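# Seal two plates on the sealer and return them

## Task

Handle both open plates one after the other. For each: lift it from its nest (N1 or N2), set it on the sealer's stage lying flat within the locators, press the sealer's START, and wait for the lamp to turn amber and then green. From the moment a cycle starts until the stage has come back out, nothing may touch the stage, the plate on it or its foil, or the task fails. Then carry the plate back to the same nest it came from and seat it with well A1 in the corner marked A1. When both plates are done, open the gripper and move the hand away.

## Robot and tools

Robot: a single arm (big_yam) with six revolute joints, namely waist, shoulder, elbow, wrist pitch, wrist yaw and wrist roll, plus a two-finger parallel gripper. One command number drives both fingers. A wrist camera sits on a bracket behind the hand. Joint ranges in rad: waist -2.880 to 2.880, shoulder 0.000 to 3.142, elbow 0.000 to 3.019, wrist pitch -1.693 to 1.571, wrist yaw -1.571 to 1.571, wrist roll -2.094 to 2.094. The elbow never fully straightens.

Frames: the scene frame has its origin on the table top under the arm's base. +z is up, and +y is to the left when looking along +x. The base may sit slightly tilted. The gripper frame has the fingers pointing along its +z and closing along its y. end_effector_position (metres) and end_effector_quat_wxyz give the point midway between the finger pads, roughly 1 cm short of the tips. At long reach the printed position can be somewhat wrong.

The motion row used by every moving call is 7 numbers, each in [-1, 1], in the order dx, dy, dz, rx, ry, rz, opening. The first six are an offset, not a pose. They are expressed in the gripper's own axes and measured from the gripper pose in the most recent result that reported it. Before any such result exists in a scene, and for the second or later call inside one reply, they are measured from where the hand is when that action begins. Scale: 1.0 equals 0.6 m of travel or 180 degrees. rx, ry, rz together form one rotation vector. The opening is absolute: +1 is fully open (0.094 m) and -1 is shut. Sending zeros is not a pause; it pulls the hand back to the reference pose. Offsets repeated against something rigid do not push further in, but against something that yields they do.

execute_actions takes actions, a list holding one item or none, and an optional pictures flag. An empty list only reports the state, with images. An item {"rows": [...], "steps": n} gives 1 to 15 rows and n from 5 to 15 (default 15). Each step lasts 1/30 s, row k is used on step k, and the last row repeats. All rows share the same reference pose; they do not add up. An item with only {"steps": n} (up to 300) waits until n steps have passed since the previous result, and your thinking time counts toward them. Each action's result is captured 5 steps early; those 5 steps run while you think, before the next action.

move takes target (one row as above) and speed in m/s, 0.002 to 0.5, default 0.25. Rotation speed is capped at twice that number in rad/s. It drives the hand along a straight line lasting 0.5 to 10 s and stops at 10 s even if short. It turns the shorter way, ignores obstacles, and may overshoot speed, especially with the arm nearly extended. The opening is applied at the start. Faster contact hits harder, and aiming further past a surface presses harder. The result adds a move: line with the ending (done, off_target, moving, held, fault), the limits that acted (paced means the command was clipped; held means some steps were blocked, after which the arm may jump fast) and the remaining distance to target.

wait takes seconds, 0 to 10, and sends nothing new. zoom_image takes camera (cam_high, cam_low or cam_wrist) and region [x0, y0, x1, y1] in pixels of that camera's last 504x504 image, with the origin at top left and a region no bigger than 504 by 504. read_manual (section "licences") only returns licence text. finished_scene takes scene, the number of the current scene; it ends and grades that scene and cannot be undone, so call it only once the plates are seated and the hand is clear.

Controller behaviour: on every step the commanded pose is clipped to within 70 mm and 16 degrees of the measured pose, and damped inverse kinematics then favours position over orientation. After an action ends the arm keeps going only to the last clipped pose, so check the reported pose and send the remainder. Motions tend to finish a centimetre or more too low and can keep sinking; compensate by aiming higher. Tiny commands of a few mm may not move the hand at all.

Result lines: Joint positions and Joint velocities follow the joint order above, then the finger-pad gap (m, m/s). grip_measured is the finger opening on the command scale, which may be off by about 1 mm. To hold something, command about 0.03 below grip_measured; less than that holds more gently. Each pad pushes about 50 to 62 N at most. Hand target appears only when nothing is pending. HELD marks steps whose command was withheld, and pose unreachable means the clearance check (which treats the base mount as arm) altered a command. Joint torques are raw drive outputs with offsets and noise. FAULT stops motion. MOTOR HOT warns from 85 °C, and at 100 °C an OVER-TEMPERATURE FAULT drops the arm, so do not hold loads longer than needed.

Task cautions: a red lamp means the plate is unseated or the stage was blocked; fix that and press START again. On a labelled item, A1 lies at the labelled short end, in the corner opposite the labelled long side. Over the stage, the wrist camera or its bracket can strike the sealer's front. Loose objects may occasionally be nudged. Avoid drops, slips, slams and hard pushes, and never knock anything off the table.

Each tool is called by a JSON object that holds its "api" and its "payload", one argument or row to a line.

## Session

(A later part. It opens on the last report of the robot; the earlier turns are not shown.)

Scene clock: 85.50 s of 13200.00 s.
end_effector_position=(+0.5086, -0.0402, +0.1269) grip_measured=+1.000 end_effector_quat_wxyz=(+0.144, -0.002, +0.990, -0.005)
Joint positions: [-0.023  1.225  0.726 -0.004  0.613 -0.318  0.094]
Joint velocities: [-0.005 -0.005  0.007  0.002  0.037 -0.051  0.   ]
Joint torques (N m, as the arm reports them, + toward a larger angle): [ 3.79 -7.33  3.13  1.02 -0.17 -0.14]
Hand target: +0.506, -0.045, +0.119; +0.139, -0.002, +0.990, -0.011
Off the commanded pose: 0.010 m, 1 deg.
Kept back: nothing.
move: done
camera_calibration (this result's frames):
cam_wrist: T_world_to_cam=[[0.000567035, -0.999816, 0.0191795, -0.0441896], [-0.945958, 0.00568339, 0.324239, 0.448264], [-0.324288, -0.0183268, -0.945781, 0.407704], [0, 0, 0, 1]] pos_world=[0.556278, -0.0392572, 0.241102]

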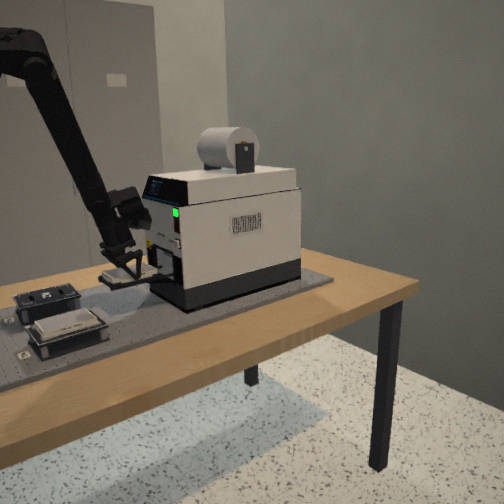

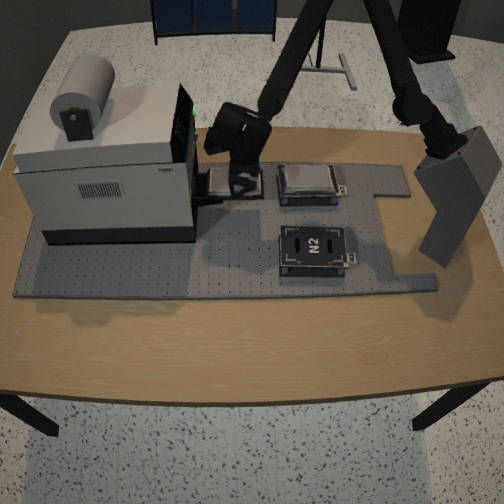

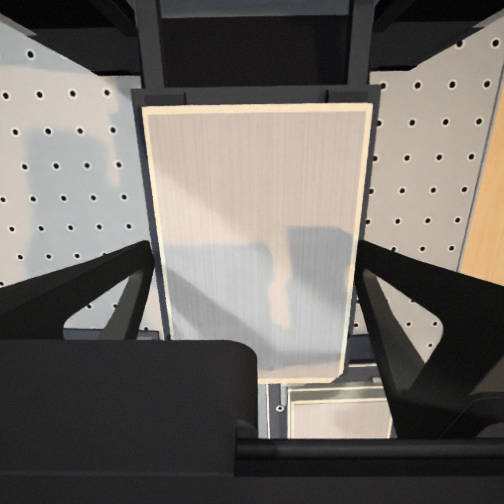

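{"api": "move", "payload": {
  "target": [0,-0.005,0,0.003,0,0,0.715]
}}

{"api": "move", "payload": {
  "target": [-0.016,0.008,-0.075,0,0,0,0.715],
  "speed": 0.07
}}

{"api": "move", "payload": {
  "target": [0.30,0.255,-0.075,0,0,0.01,0.715],
  "speed": 0.2
}}

Scene clock: 86.43 s of 13200.00 s.
end_effector_position=(+0.5086, -0.0421, +0.1271) grip_measured=+0.748 end_effector_quat_wxyz=(+0.144, -0.002, +0.990, -0.009)
Joint positions: [-0.024  1.223  0.726 -0.004  0.62  -0.32   0.082]
Joint velocities: [-0.005 -0.005 -0.007  0.002 -0.037  0.081  0.001]
Joint torques (N m, as the arm reports them, + toward a larger angle): [ 5.18 -8.16  3.13  0.78 -0.07 -0.08]
Hand target: +0.509, -0.043, +0.127; +0.144, -0.001, +0.989, -0.010
Off the commanded pose: 0.001 m, 0 deg.
Kept back: nothing.
move: done
camera_calibration (this result's frames):
cam_wrist: T_world_to_cam=[[-0.00073497, -0.999643, 0.0266943, -0.0463561], [-0.945605, 0.00937882, 0.32518, 0.447998], [-0.325315, -0.0250033, -0.945275, 0.408052], [0, 0, 0, 1]] pos_world=[0.556341, -0.0403386, 0.241279]

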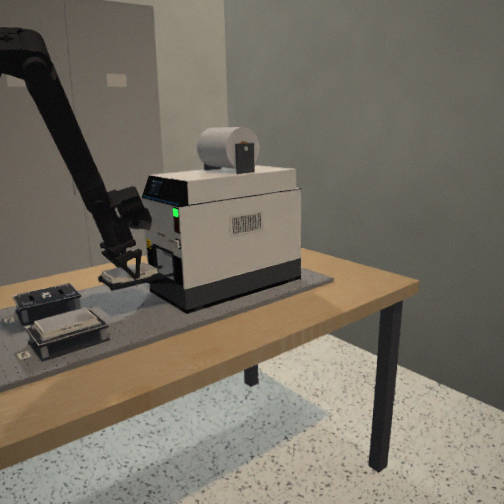

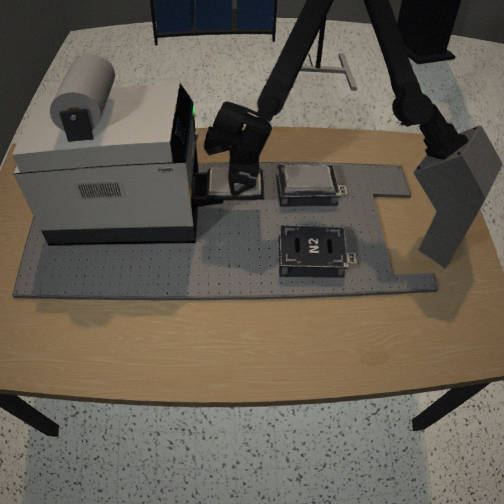

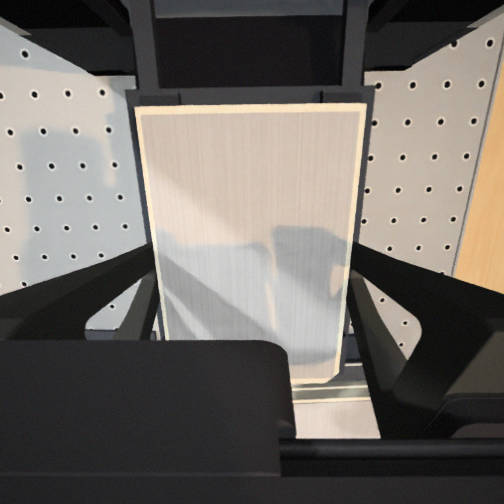

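Scene clock: 87.43 s of 13200.00 s.
end_effector_position=(+0.5075, -0.0429, +0.1692) grip_measured=+0.748 end_effector_quat_wxyz=(+0.144, -0.001, +0.989, -0.015)
Joint positions: [ 0.056  1.127  0.726 -0.125  0.701 -0.273  0.082]
Joint velocities: [-0.005 -0.005  0.007  0.012 -0.007  0.007 -0.001]
Joint torques (N m, as the arm reports them, + toward a larger angle): [ 6.14 -7.54  3.5   0.42  0.05  0.05]
Hand target: +0.505, -0.037, +0.172; +0.144, -0.002, +0.989, -0.010
Off the commanded pose: 0.008 m, 1 deg.
Kept back: nothing.
move: done
camera_calibration (this result's frames):
cam_wrist: T_world_to_cam=[[-0.00498726, -0.999259, 0.0381595, -0.0479991], [-0.945874, 0.0170969, 0.324085, 0.433927], [-0.324497, -0.0344778, -0.945258, 0.446613], [0, 0, 0, 1]] pos_world=[0.555125, -0.0399841, 0.283367]

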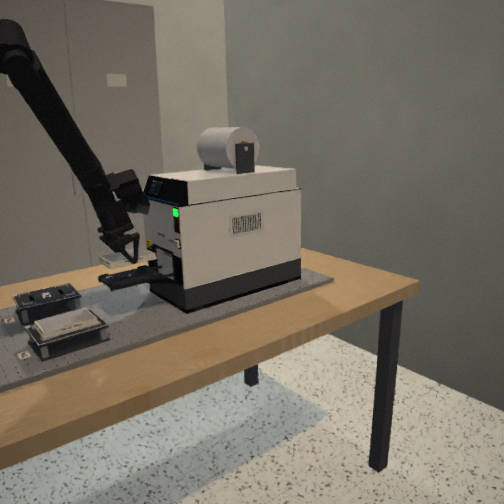

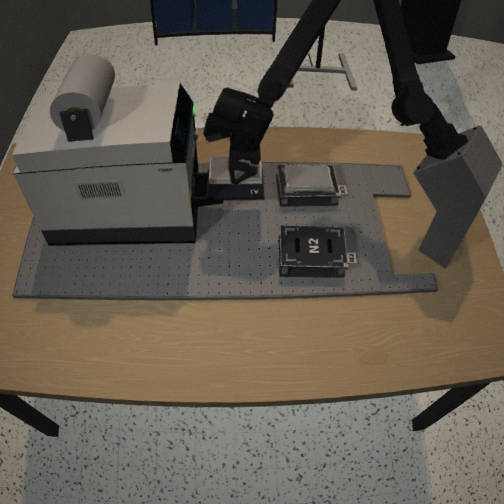

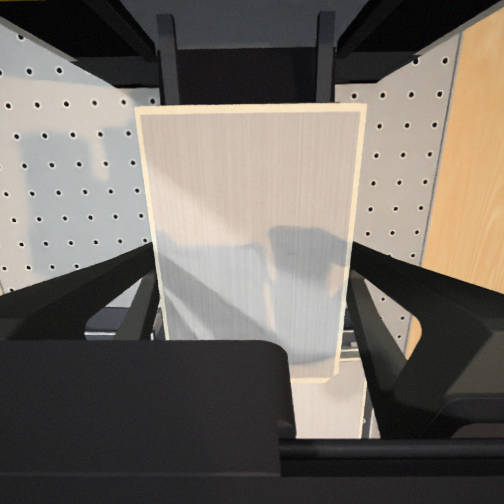

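Scene clock: 89.20 s of 13200.00 s.
end_effector_position=(+0.3255, +0.1083, +0.1525) grip_measured=+0.748 end_effector_quat_wxyz=(+0.141, +0.006, +0.990, -0.021)
Joint positions: [0.432 1.496 0.374 0.314 1.014 0.1   0.082]
Joint velocities: [-0.005 -0.005 -0.007 -0.007  0.022 -0.022 -0.   ]
Joint torques (N m, as the arm reports them, + toward a larger angle): [ 7.43 -4.24  0.94  0.97  0.18 -0.01]
Hand target: +0.328, +0.111, +0.157; +0.148, +0.013, +0.989, -0.015
Off the commanded pose: 0.005 m, 1 deg.
Kept back: nothing.
move: done
camera_calibration (this result's frames):
cam_wrist: T_world_to_cam=[[-0.0186578, -0.998704, 0.0473561, 0.10582], [-0.943384, 0.0332735, 0.33003, 0.2612], [-0.331178, -0.0385173, -0.942782, 0.379246], [0, 0, 0, 1]] pos_world=[0.373984, 0.111599, 0.266331]

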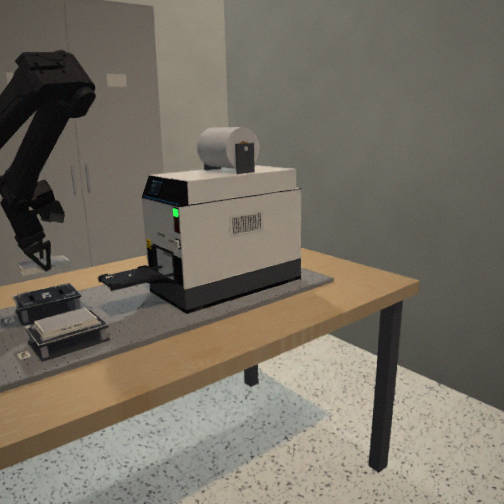

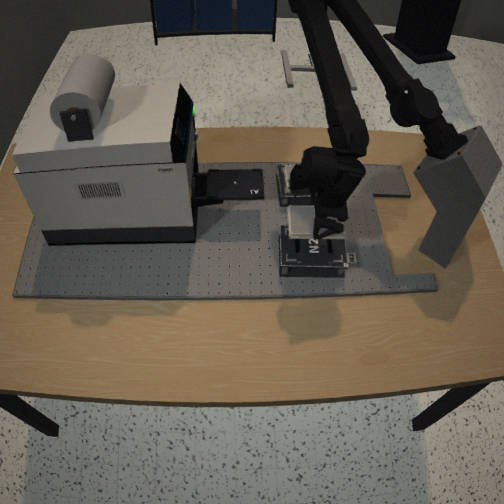

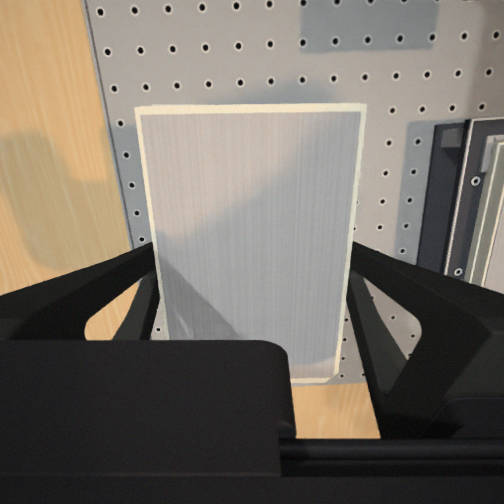

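{"api": "move", "payload": {
  "target": [0.037,0.005,0.1,-0.009,-0.002,0.006,0.715],
  "speed": 0.09
}}

Scene clock: 90.50 s of 13200.00 s.
end_effector_position=(+0.3219, +0.1159, +0.0942) grip_measured=+0.748 end_effector_quat_wxyz=(+0.145, +0.013, +0.989, +0.002)
Joint positions: [ 0.279  1.721  0.374  0.693  0.857 -0.063  0.082]
Joint velocities: [-0.005  0.005 -0.002  0.002  0.095 -0.022 -0.001]
Joint torques (N m, as the arm reports them, + toward a larger angle): [ 5.61 -4.77 -1.51  1.08 -0.11 -0.19]
Hand target: +0.321, +0.111, +0.089; +0.143, +0.013, +0.990, -0.004
Off the commanded pose: 0.009 m, 1 deg.
Kept back: nothing.
move: done
camera_calibration (this result's frames):
cam_wrist: T_world_to_cam=[[-0.0273561, -0.999626, 0.000552465, 0.123429], [-0.946159, 0.0260713, 0.32265, 0.2792], [-0.322543, 0.00830373, -0.946518, 0.315499], [0, 0, 0, 1]] pos_world=[0.369306, 0.113484, 0.208473]

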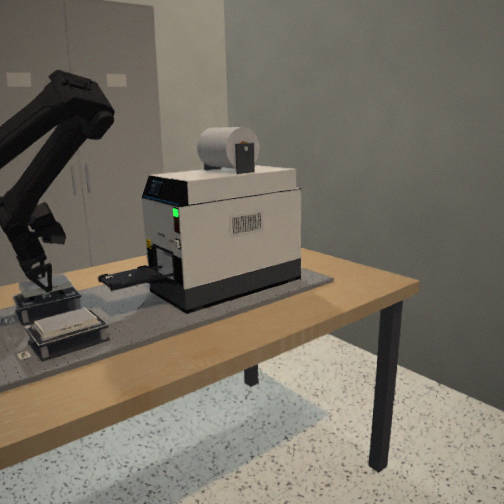

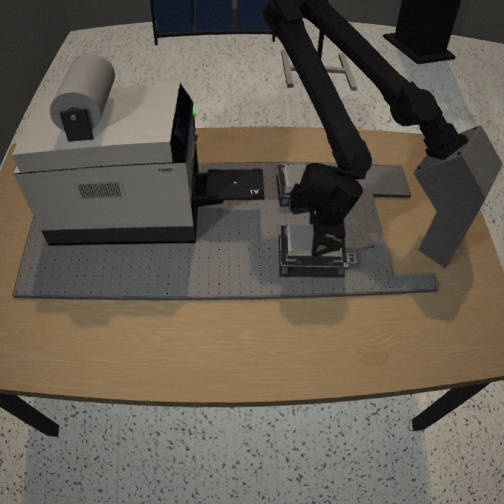

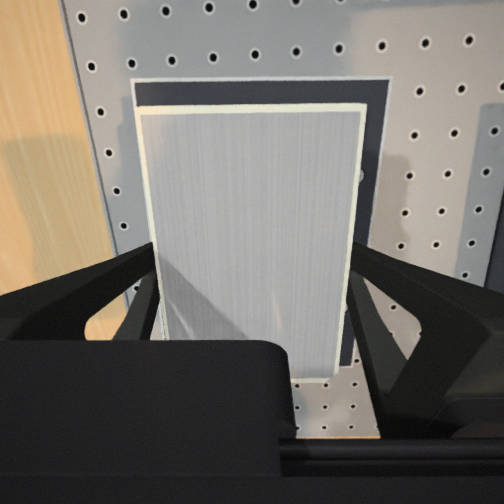

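{"api": "move", "payload": {
  "target": [0.011,-0.022,0.024,0.01,0.002,0,0.715],
  "speed": 0.04
}}

Scene clock: 93.27 s of 13200.00 s.
end_effector_position=(+0.3222, +0.1089, +0.0844) grip_measured=+0.748 end_effector_quat_wxyz=(+0.146, +0.016, +0.989, -0.006)
Joint positions: [ 0.245  1.747  0.374  0.748  0.847 -0.095  0.082]
Joint velocities: [-0.015  0.005  0.007  0.022  0.095 -0.007  0.   ]
Joint torques (N m, as the arm reports them, + toward a larger angle): [ 5.28 -4.45 -2.04  0.95 -0.1  -0.16]
Hand target: +0.319, +0.104, +0.079; +0.141, +0.016, +0.990, -0.013
Off the commanded pose: 0.009 m, 1 deg.
Kept back: nothing.
move: done
camera_calibration (this result's frames):
cam_wrist: T_world_to_cam=[[-0.0354298, -0.999244, 0.0159824, 0.117658], [-0.946497, 0.038684, 0.320385, 0.28174], [-0.320761, -0.00377615, -0.947153, 0.307252], [0, 0, 0, 1]] pos_world=[0.369389, 0.107831, 0.198868]

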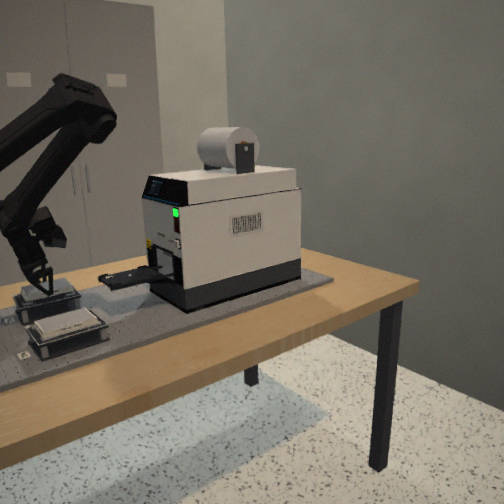

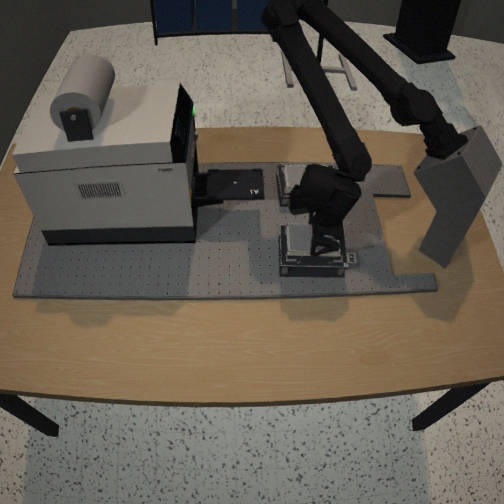

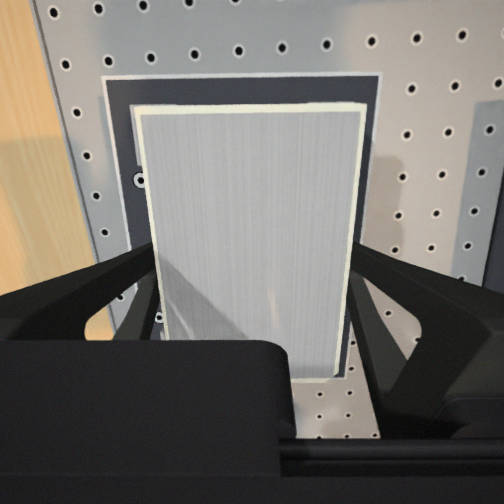

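{"api": "move", "payload": {
  "target": [0.012,0.003,0.015,-0.002,0.005,-0.001,0.715],
  "speed": 0.03
}}

Scene clock: 94.23 s of 13200.00 s.
end_effector_position=(+0.3153, +0.1153, +0.0805) grip_measured=+0.748 end_effector_quat_wxyz=(+0.140, +0.006, +0.990, +0.003)
Joint positions: [ 0.245  1.772  0.374  0.751  0.826 -0.097  0.082]
Joint velocities: [-0.015 -0.005 -0.012  0.007 -0.007  0.066  0.001]
Joint torques (N m, as the arm reports them, + toward a larger angle): [ 5.49 -4.23 -1.19  1.11 -0.12 -0.09]
Hand target: +0.318, +0.111, +0.074; +0.139, +0.014, +0.990, -0.003
Off the commanded pose: 0.009 m, 1 deg.
Kept back: nothing.
move: done
camera_calibration (this result's frames):
cam_wrist: T_world_to_cam=[[-0.012291, -0.999924, 0.00037919, 0.117924], [-0.943091, 0.0117184, 0.332327, 0.277308], [-0.332306, 0.00372702, -0.943164, 0.303762], [0, 0, 0, 1]] pos_world=[0.363918, 0.113533, 0.194296]

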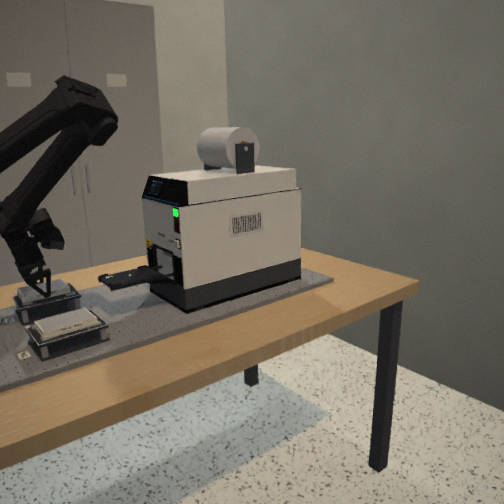

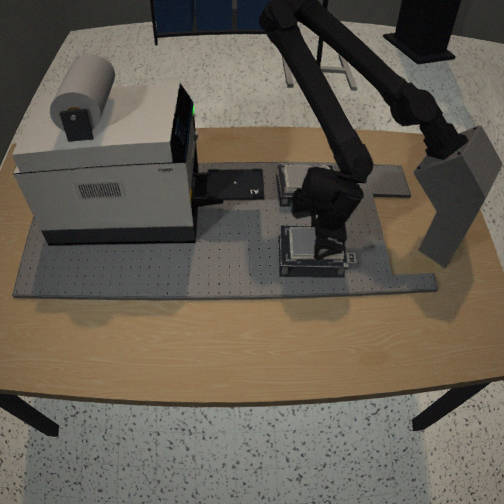

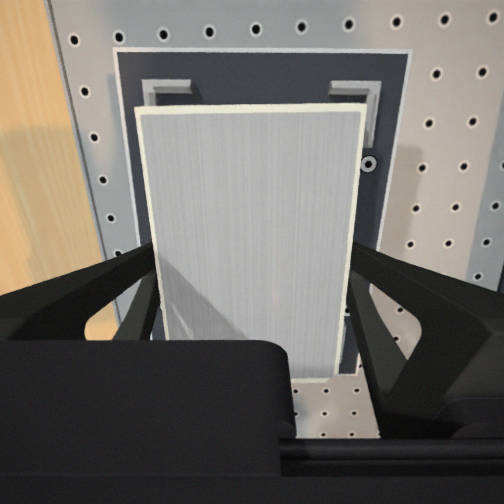

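Overshot; need +4.5 x, −3.5 y.

{"api": "move", "payload": {
  "target": [-0.012,-0.011,-0.002,0.006,-0.007,0.007,0.715],
  "speed": 0.03
}}

Scene clock: 95.33 s of 13200.00 s.
end_effector_position=(+0.3200, +0.1122, +0.0823) grip_measured=+0.748 end_effector_quat_wxyz=(+0.147, +0.015, +0.989, -0.002)
Joint positions: [ 0.245  1.766  0.374  0.768  0.838 -0.097  0.082]
Joint velocities: [-0.005 -0.005  0.007  0.007  0.022 -0.037 -0.   ]
Joint torques (N m, as the arm reports them, + toward a larger angle): [ 6.91 -5.39 -2.45  1.03  0.09 -0.14]
Hand target: +0.321, +0.109, +0.083; +0.150, +0.018, +0.988, -0.005
Off the commanded pose: 0.004 m, 1 deg.
Kept back: nothing.
move: done
camera_calibration (this result's frames):
cam_wrist: T_world_to_cam=[[-0.0324004, -0.999441, 0.00825114, 0.120614], [-0.947182, 0.0333395, 0.318959, 0.281154], [-0.319056, 0.00251906, -0.947733, 0.30334], [0, 0, 0, 1]] pos_world=[0.366994, 0.110409, 0.196813]

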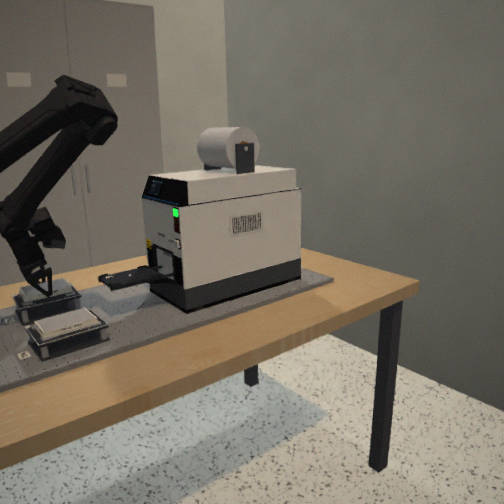

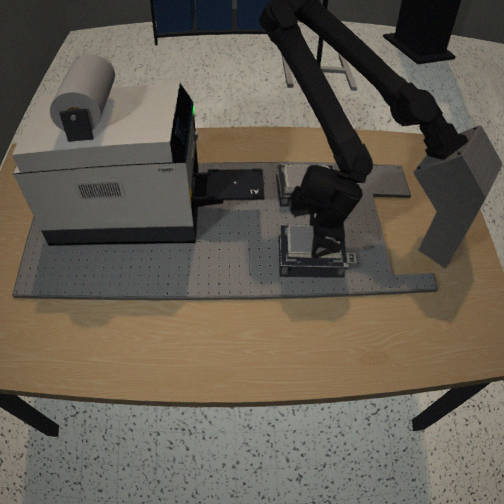

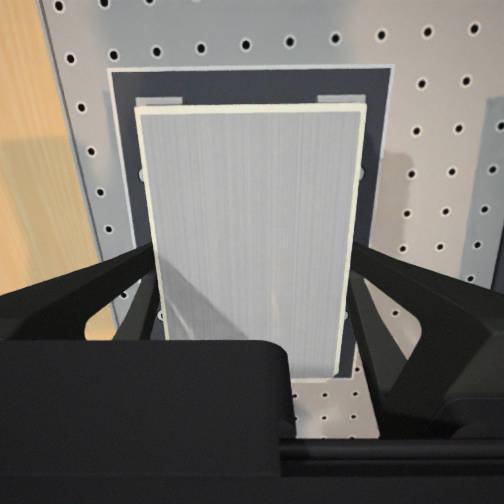

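Centred.

{"api": "move", "payload": {
  "target": [0.005,-0.011,0.024,0.005,0,0.001,0.715],
  "speed": 0.03
}}

Scene clock: 97.23 s of 13200.00 s.
end_effector_position=(+0.3201, +0.1126, +0.0753) grip_measured=+0.748 end_effector_quat_wxyz=(+0.150, +0.016, +0.989, +0.001)
Joint positions: [ 0.226  1.794  0.377  0.812  0.817 -0.116  0.082]
Joint velocities: [ 0.005 -0.005 -0.002 -0.012 -0.022  0.022 -0.001]
Joint torques (N m, as the arm reports them, + toward a larger angle): [ 5.24 -4.51 -1.66  1.1   0.01 -0.24]
Hand target: +0.321, +0.106, +0.068; +0.146, +0.018, +0.989, -0.009
Off the commanded pose: 0.010 m, 1 deg.
Kept back: nothing.
move: done
camera_calibration (this result's frames):
cam_wrist: T_world_to_cam=[[-0.0334646, -0.999438, 0.00205644, 0.121887], [-0.948927, 0.0324191, 0.313824, 0.284472], [-0.313714, 0.0085506, -0.949479, 0.294453], [0, 0, 0, 1]] pos_world=[0.366396, 0.110078, 0.190052]

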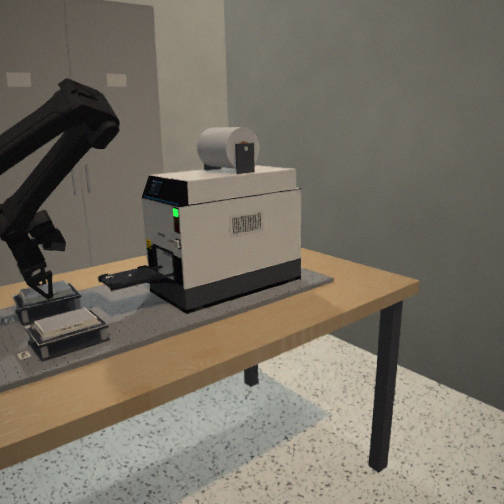

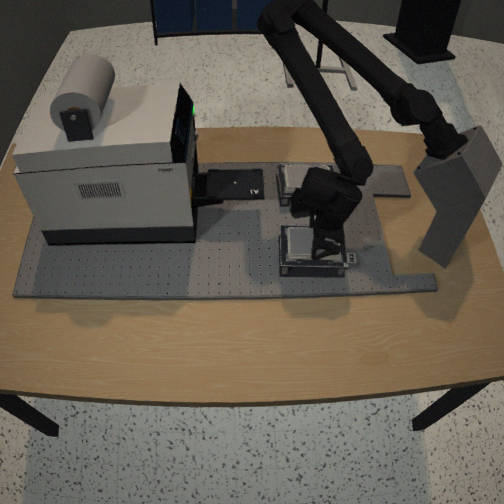

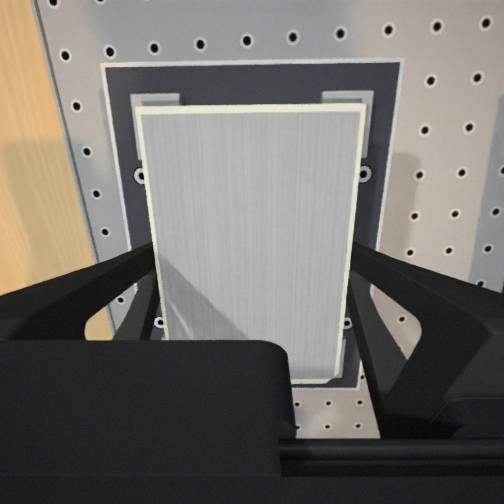

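{"api": "move", "payload": {
  "target": [0,0,0,0,0,0,1]
}}

{"api": "move", "payload": {
  "target": [-0.05,0.008,-0.17,0,0,0,1],
  "speed": 0.12
}}

{"api": "zoom_image", "payload": {
  "camera": "cam_high",
  "region": [0,270,120,360]
}}

Scene clock: 98.17 s of 13200.00 s.
end_effector_position=(+0.3201, +0.1127, +0.0753) grip_measured=+1.000 end_effector_quat_wxyz=(+0.150, +0.016, +0.989, +0.001)
Joint positions: [ 0.226  1.794  0.377  0.812  0.816 -0.116  0.094]
Joint velocities: [-0.015 -0.015 -0.002 -0.012 -0.007  0.051  0.   ]
Joint torques (N m, as the arm reports them, + toward a larger angle): [ 7.31 -5.27 -2.17  0.67 -0.01 -0.06]
Hand target: +0.320, +0.113, +0.075; +0.150, +0.016, +0.989, +0.001
Off the commanded pose: 0.000 m, 0 deg.
Kept back: nothing.
move: done
camera_calibration (this result's frames):
cam_wrist: T_world_to_cam=[[-0.0333528, -0.999442, 0.00169444, 0.121944], [-0.948949, 0.0321998, 0.313783, 0.284513], [-0.313662, 0.0088576, -0.949493, 0.294408], [0, 0, 0, 1]] pos_world=[0.3664, 0.110107, 0.190056]

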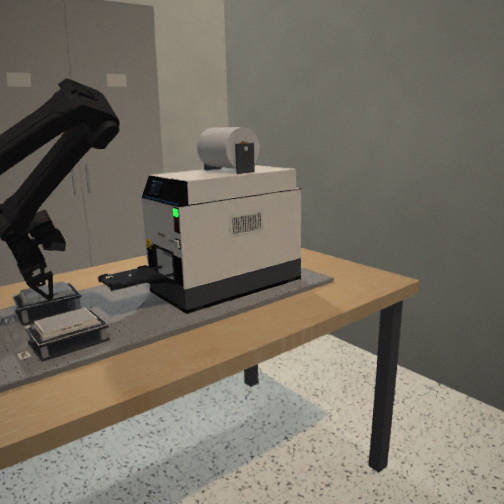

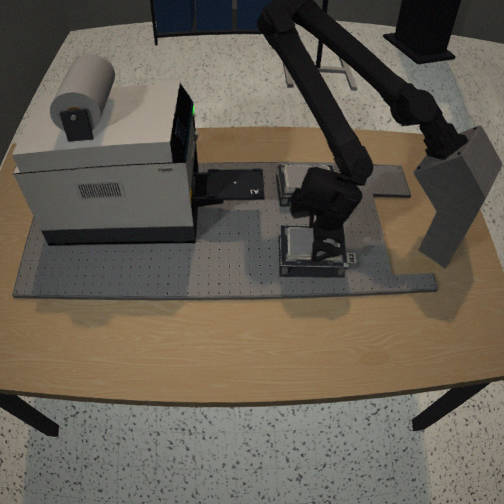

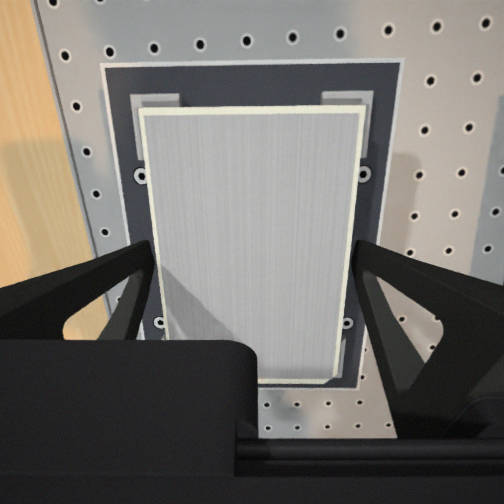

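Scene clock: 99.60 s of 13200.00 s.
end_effector_position=(+0.3132, +0.1097, +0.1765) grip_measured=+1.000 end_effector_quat_wxyz=(+0.149, +0.010, +0.989, -0.005)
Joint positions: [0.51  1.421 0.343 0.211 1.04  0.193 0.094]
Joint velocities: [-0.005 -0.005  0.002 -0.002 -0.037  0.022  0.   ]
Joint torques (N m, as the arm reports them, + toward a larger angle): [ 6.91 -3.05  2.98  0.32  0.19  0.03]
Hand target: +0.318, +0.114, +0.180; +0.153, +0.015, +0.988, -0.001
Off the commanded pose: 0.010 m, 1 deg.
Kept back: nothing.
move: done
camera_calibration (this result's frames):
cam_wrist: T_world_to_cam=[[-0.0238723, -0.999588, 0.0159453, 0.113079], [-0.948491, 0.0276863, 0.315591, 0.24635], [-0.315903, -0.00759008, -0.948761, 0.390715], [0, 0, 0, 1]] pos_world=[0.359788, 0.109177, 0.291146]

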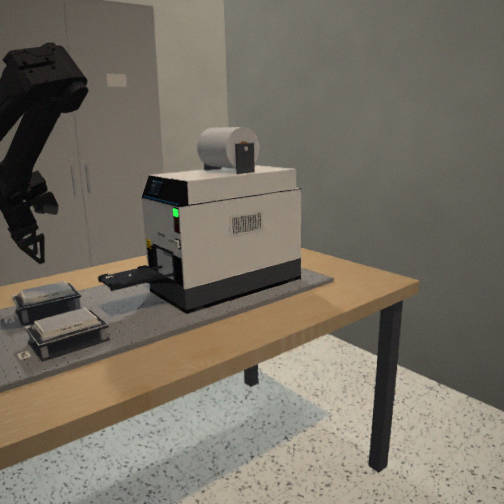

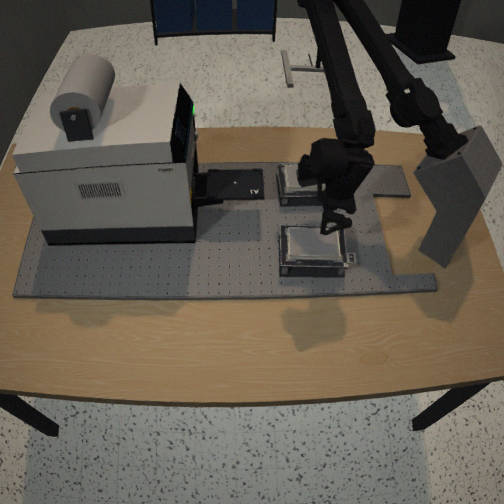

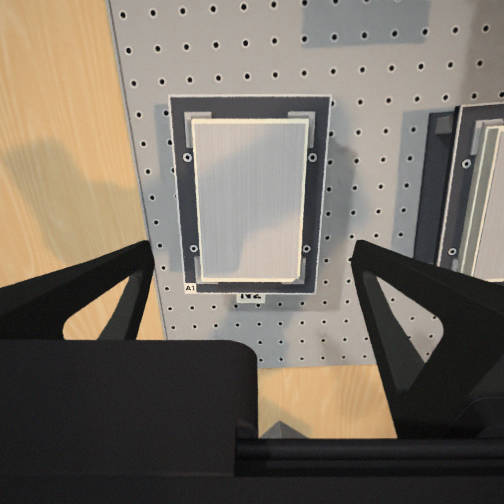

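Region (0, 270, 120, 360) of cam_high's 504x504 image, scaled by 4.200, with more detail than that image has; it fills the top 378 rows of this view, and the rest is white.

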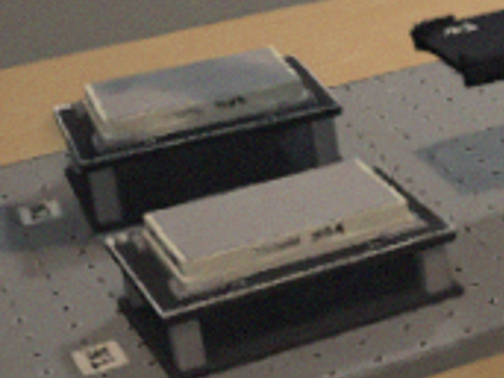

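{"api": "finished_scene", "payload": {
  "scene": 2
}}

The scene is finished: the task was done.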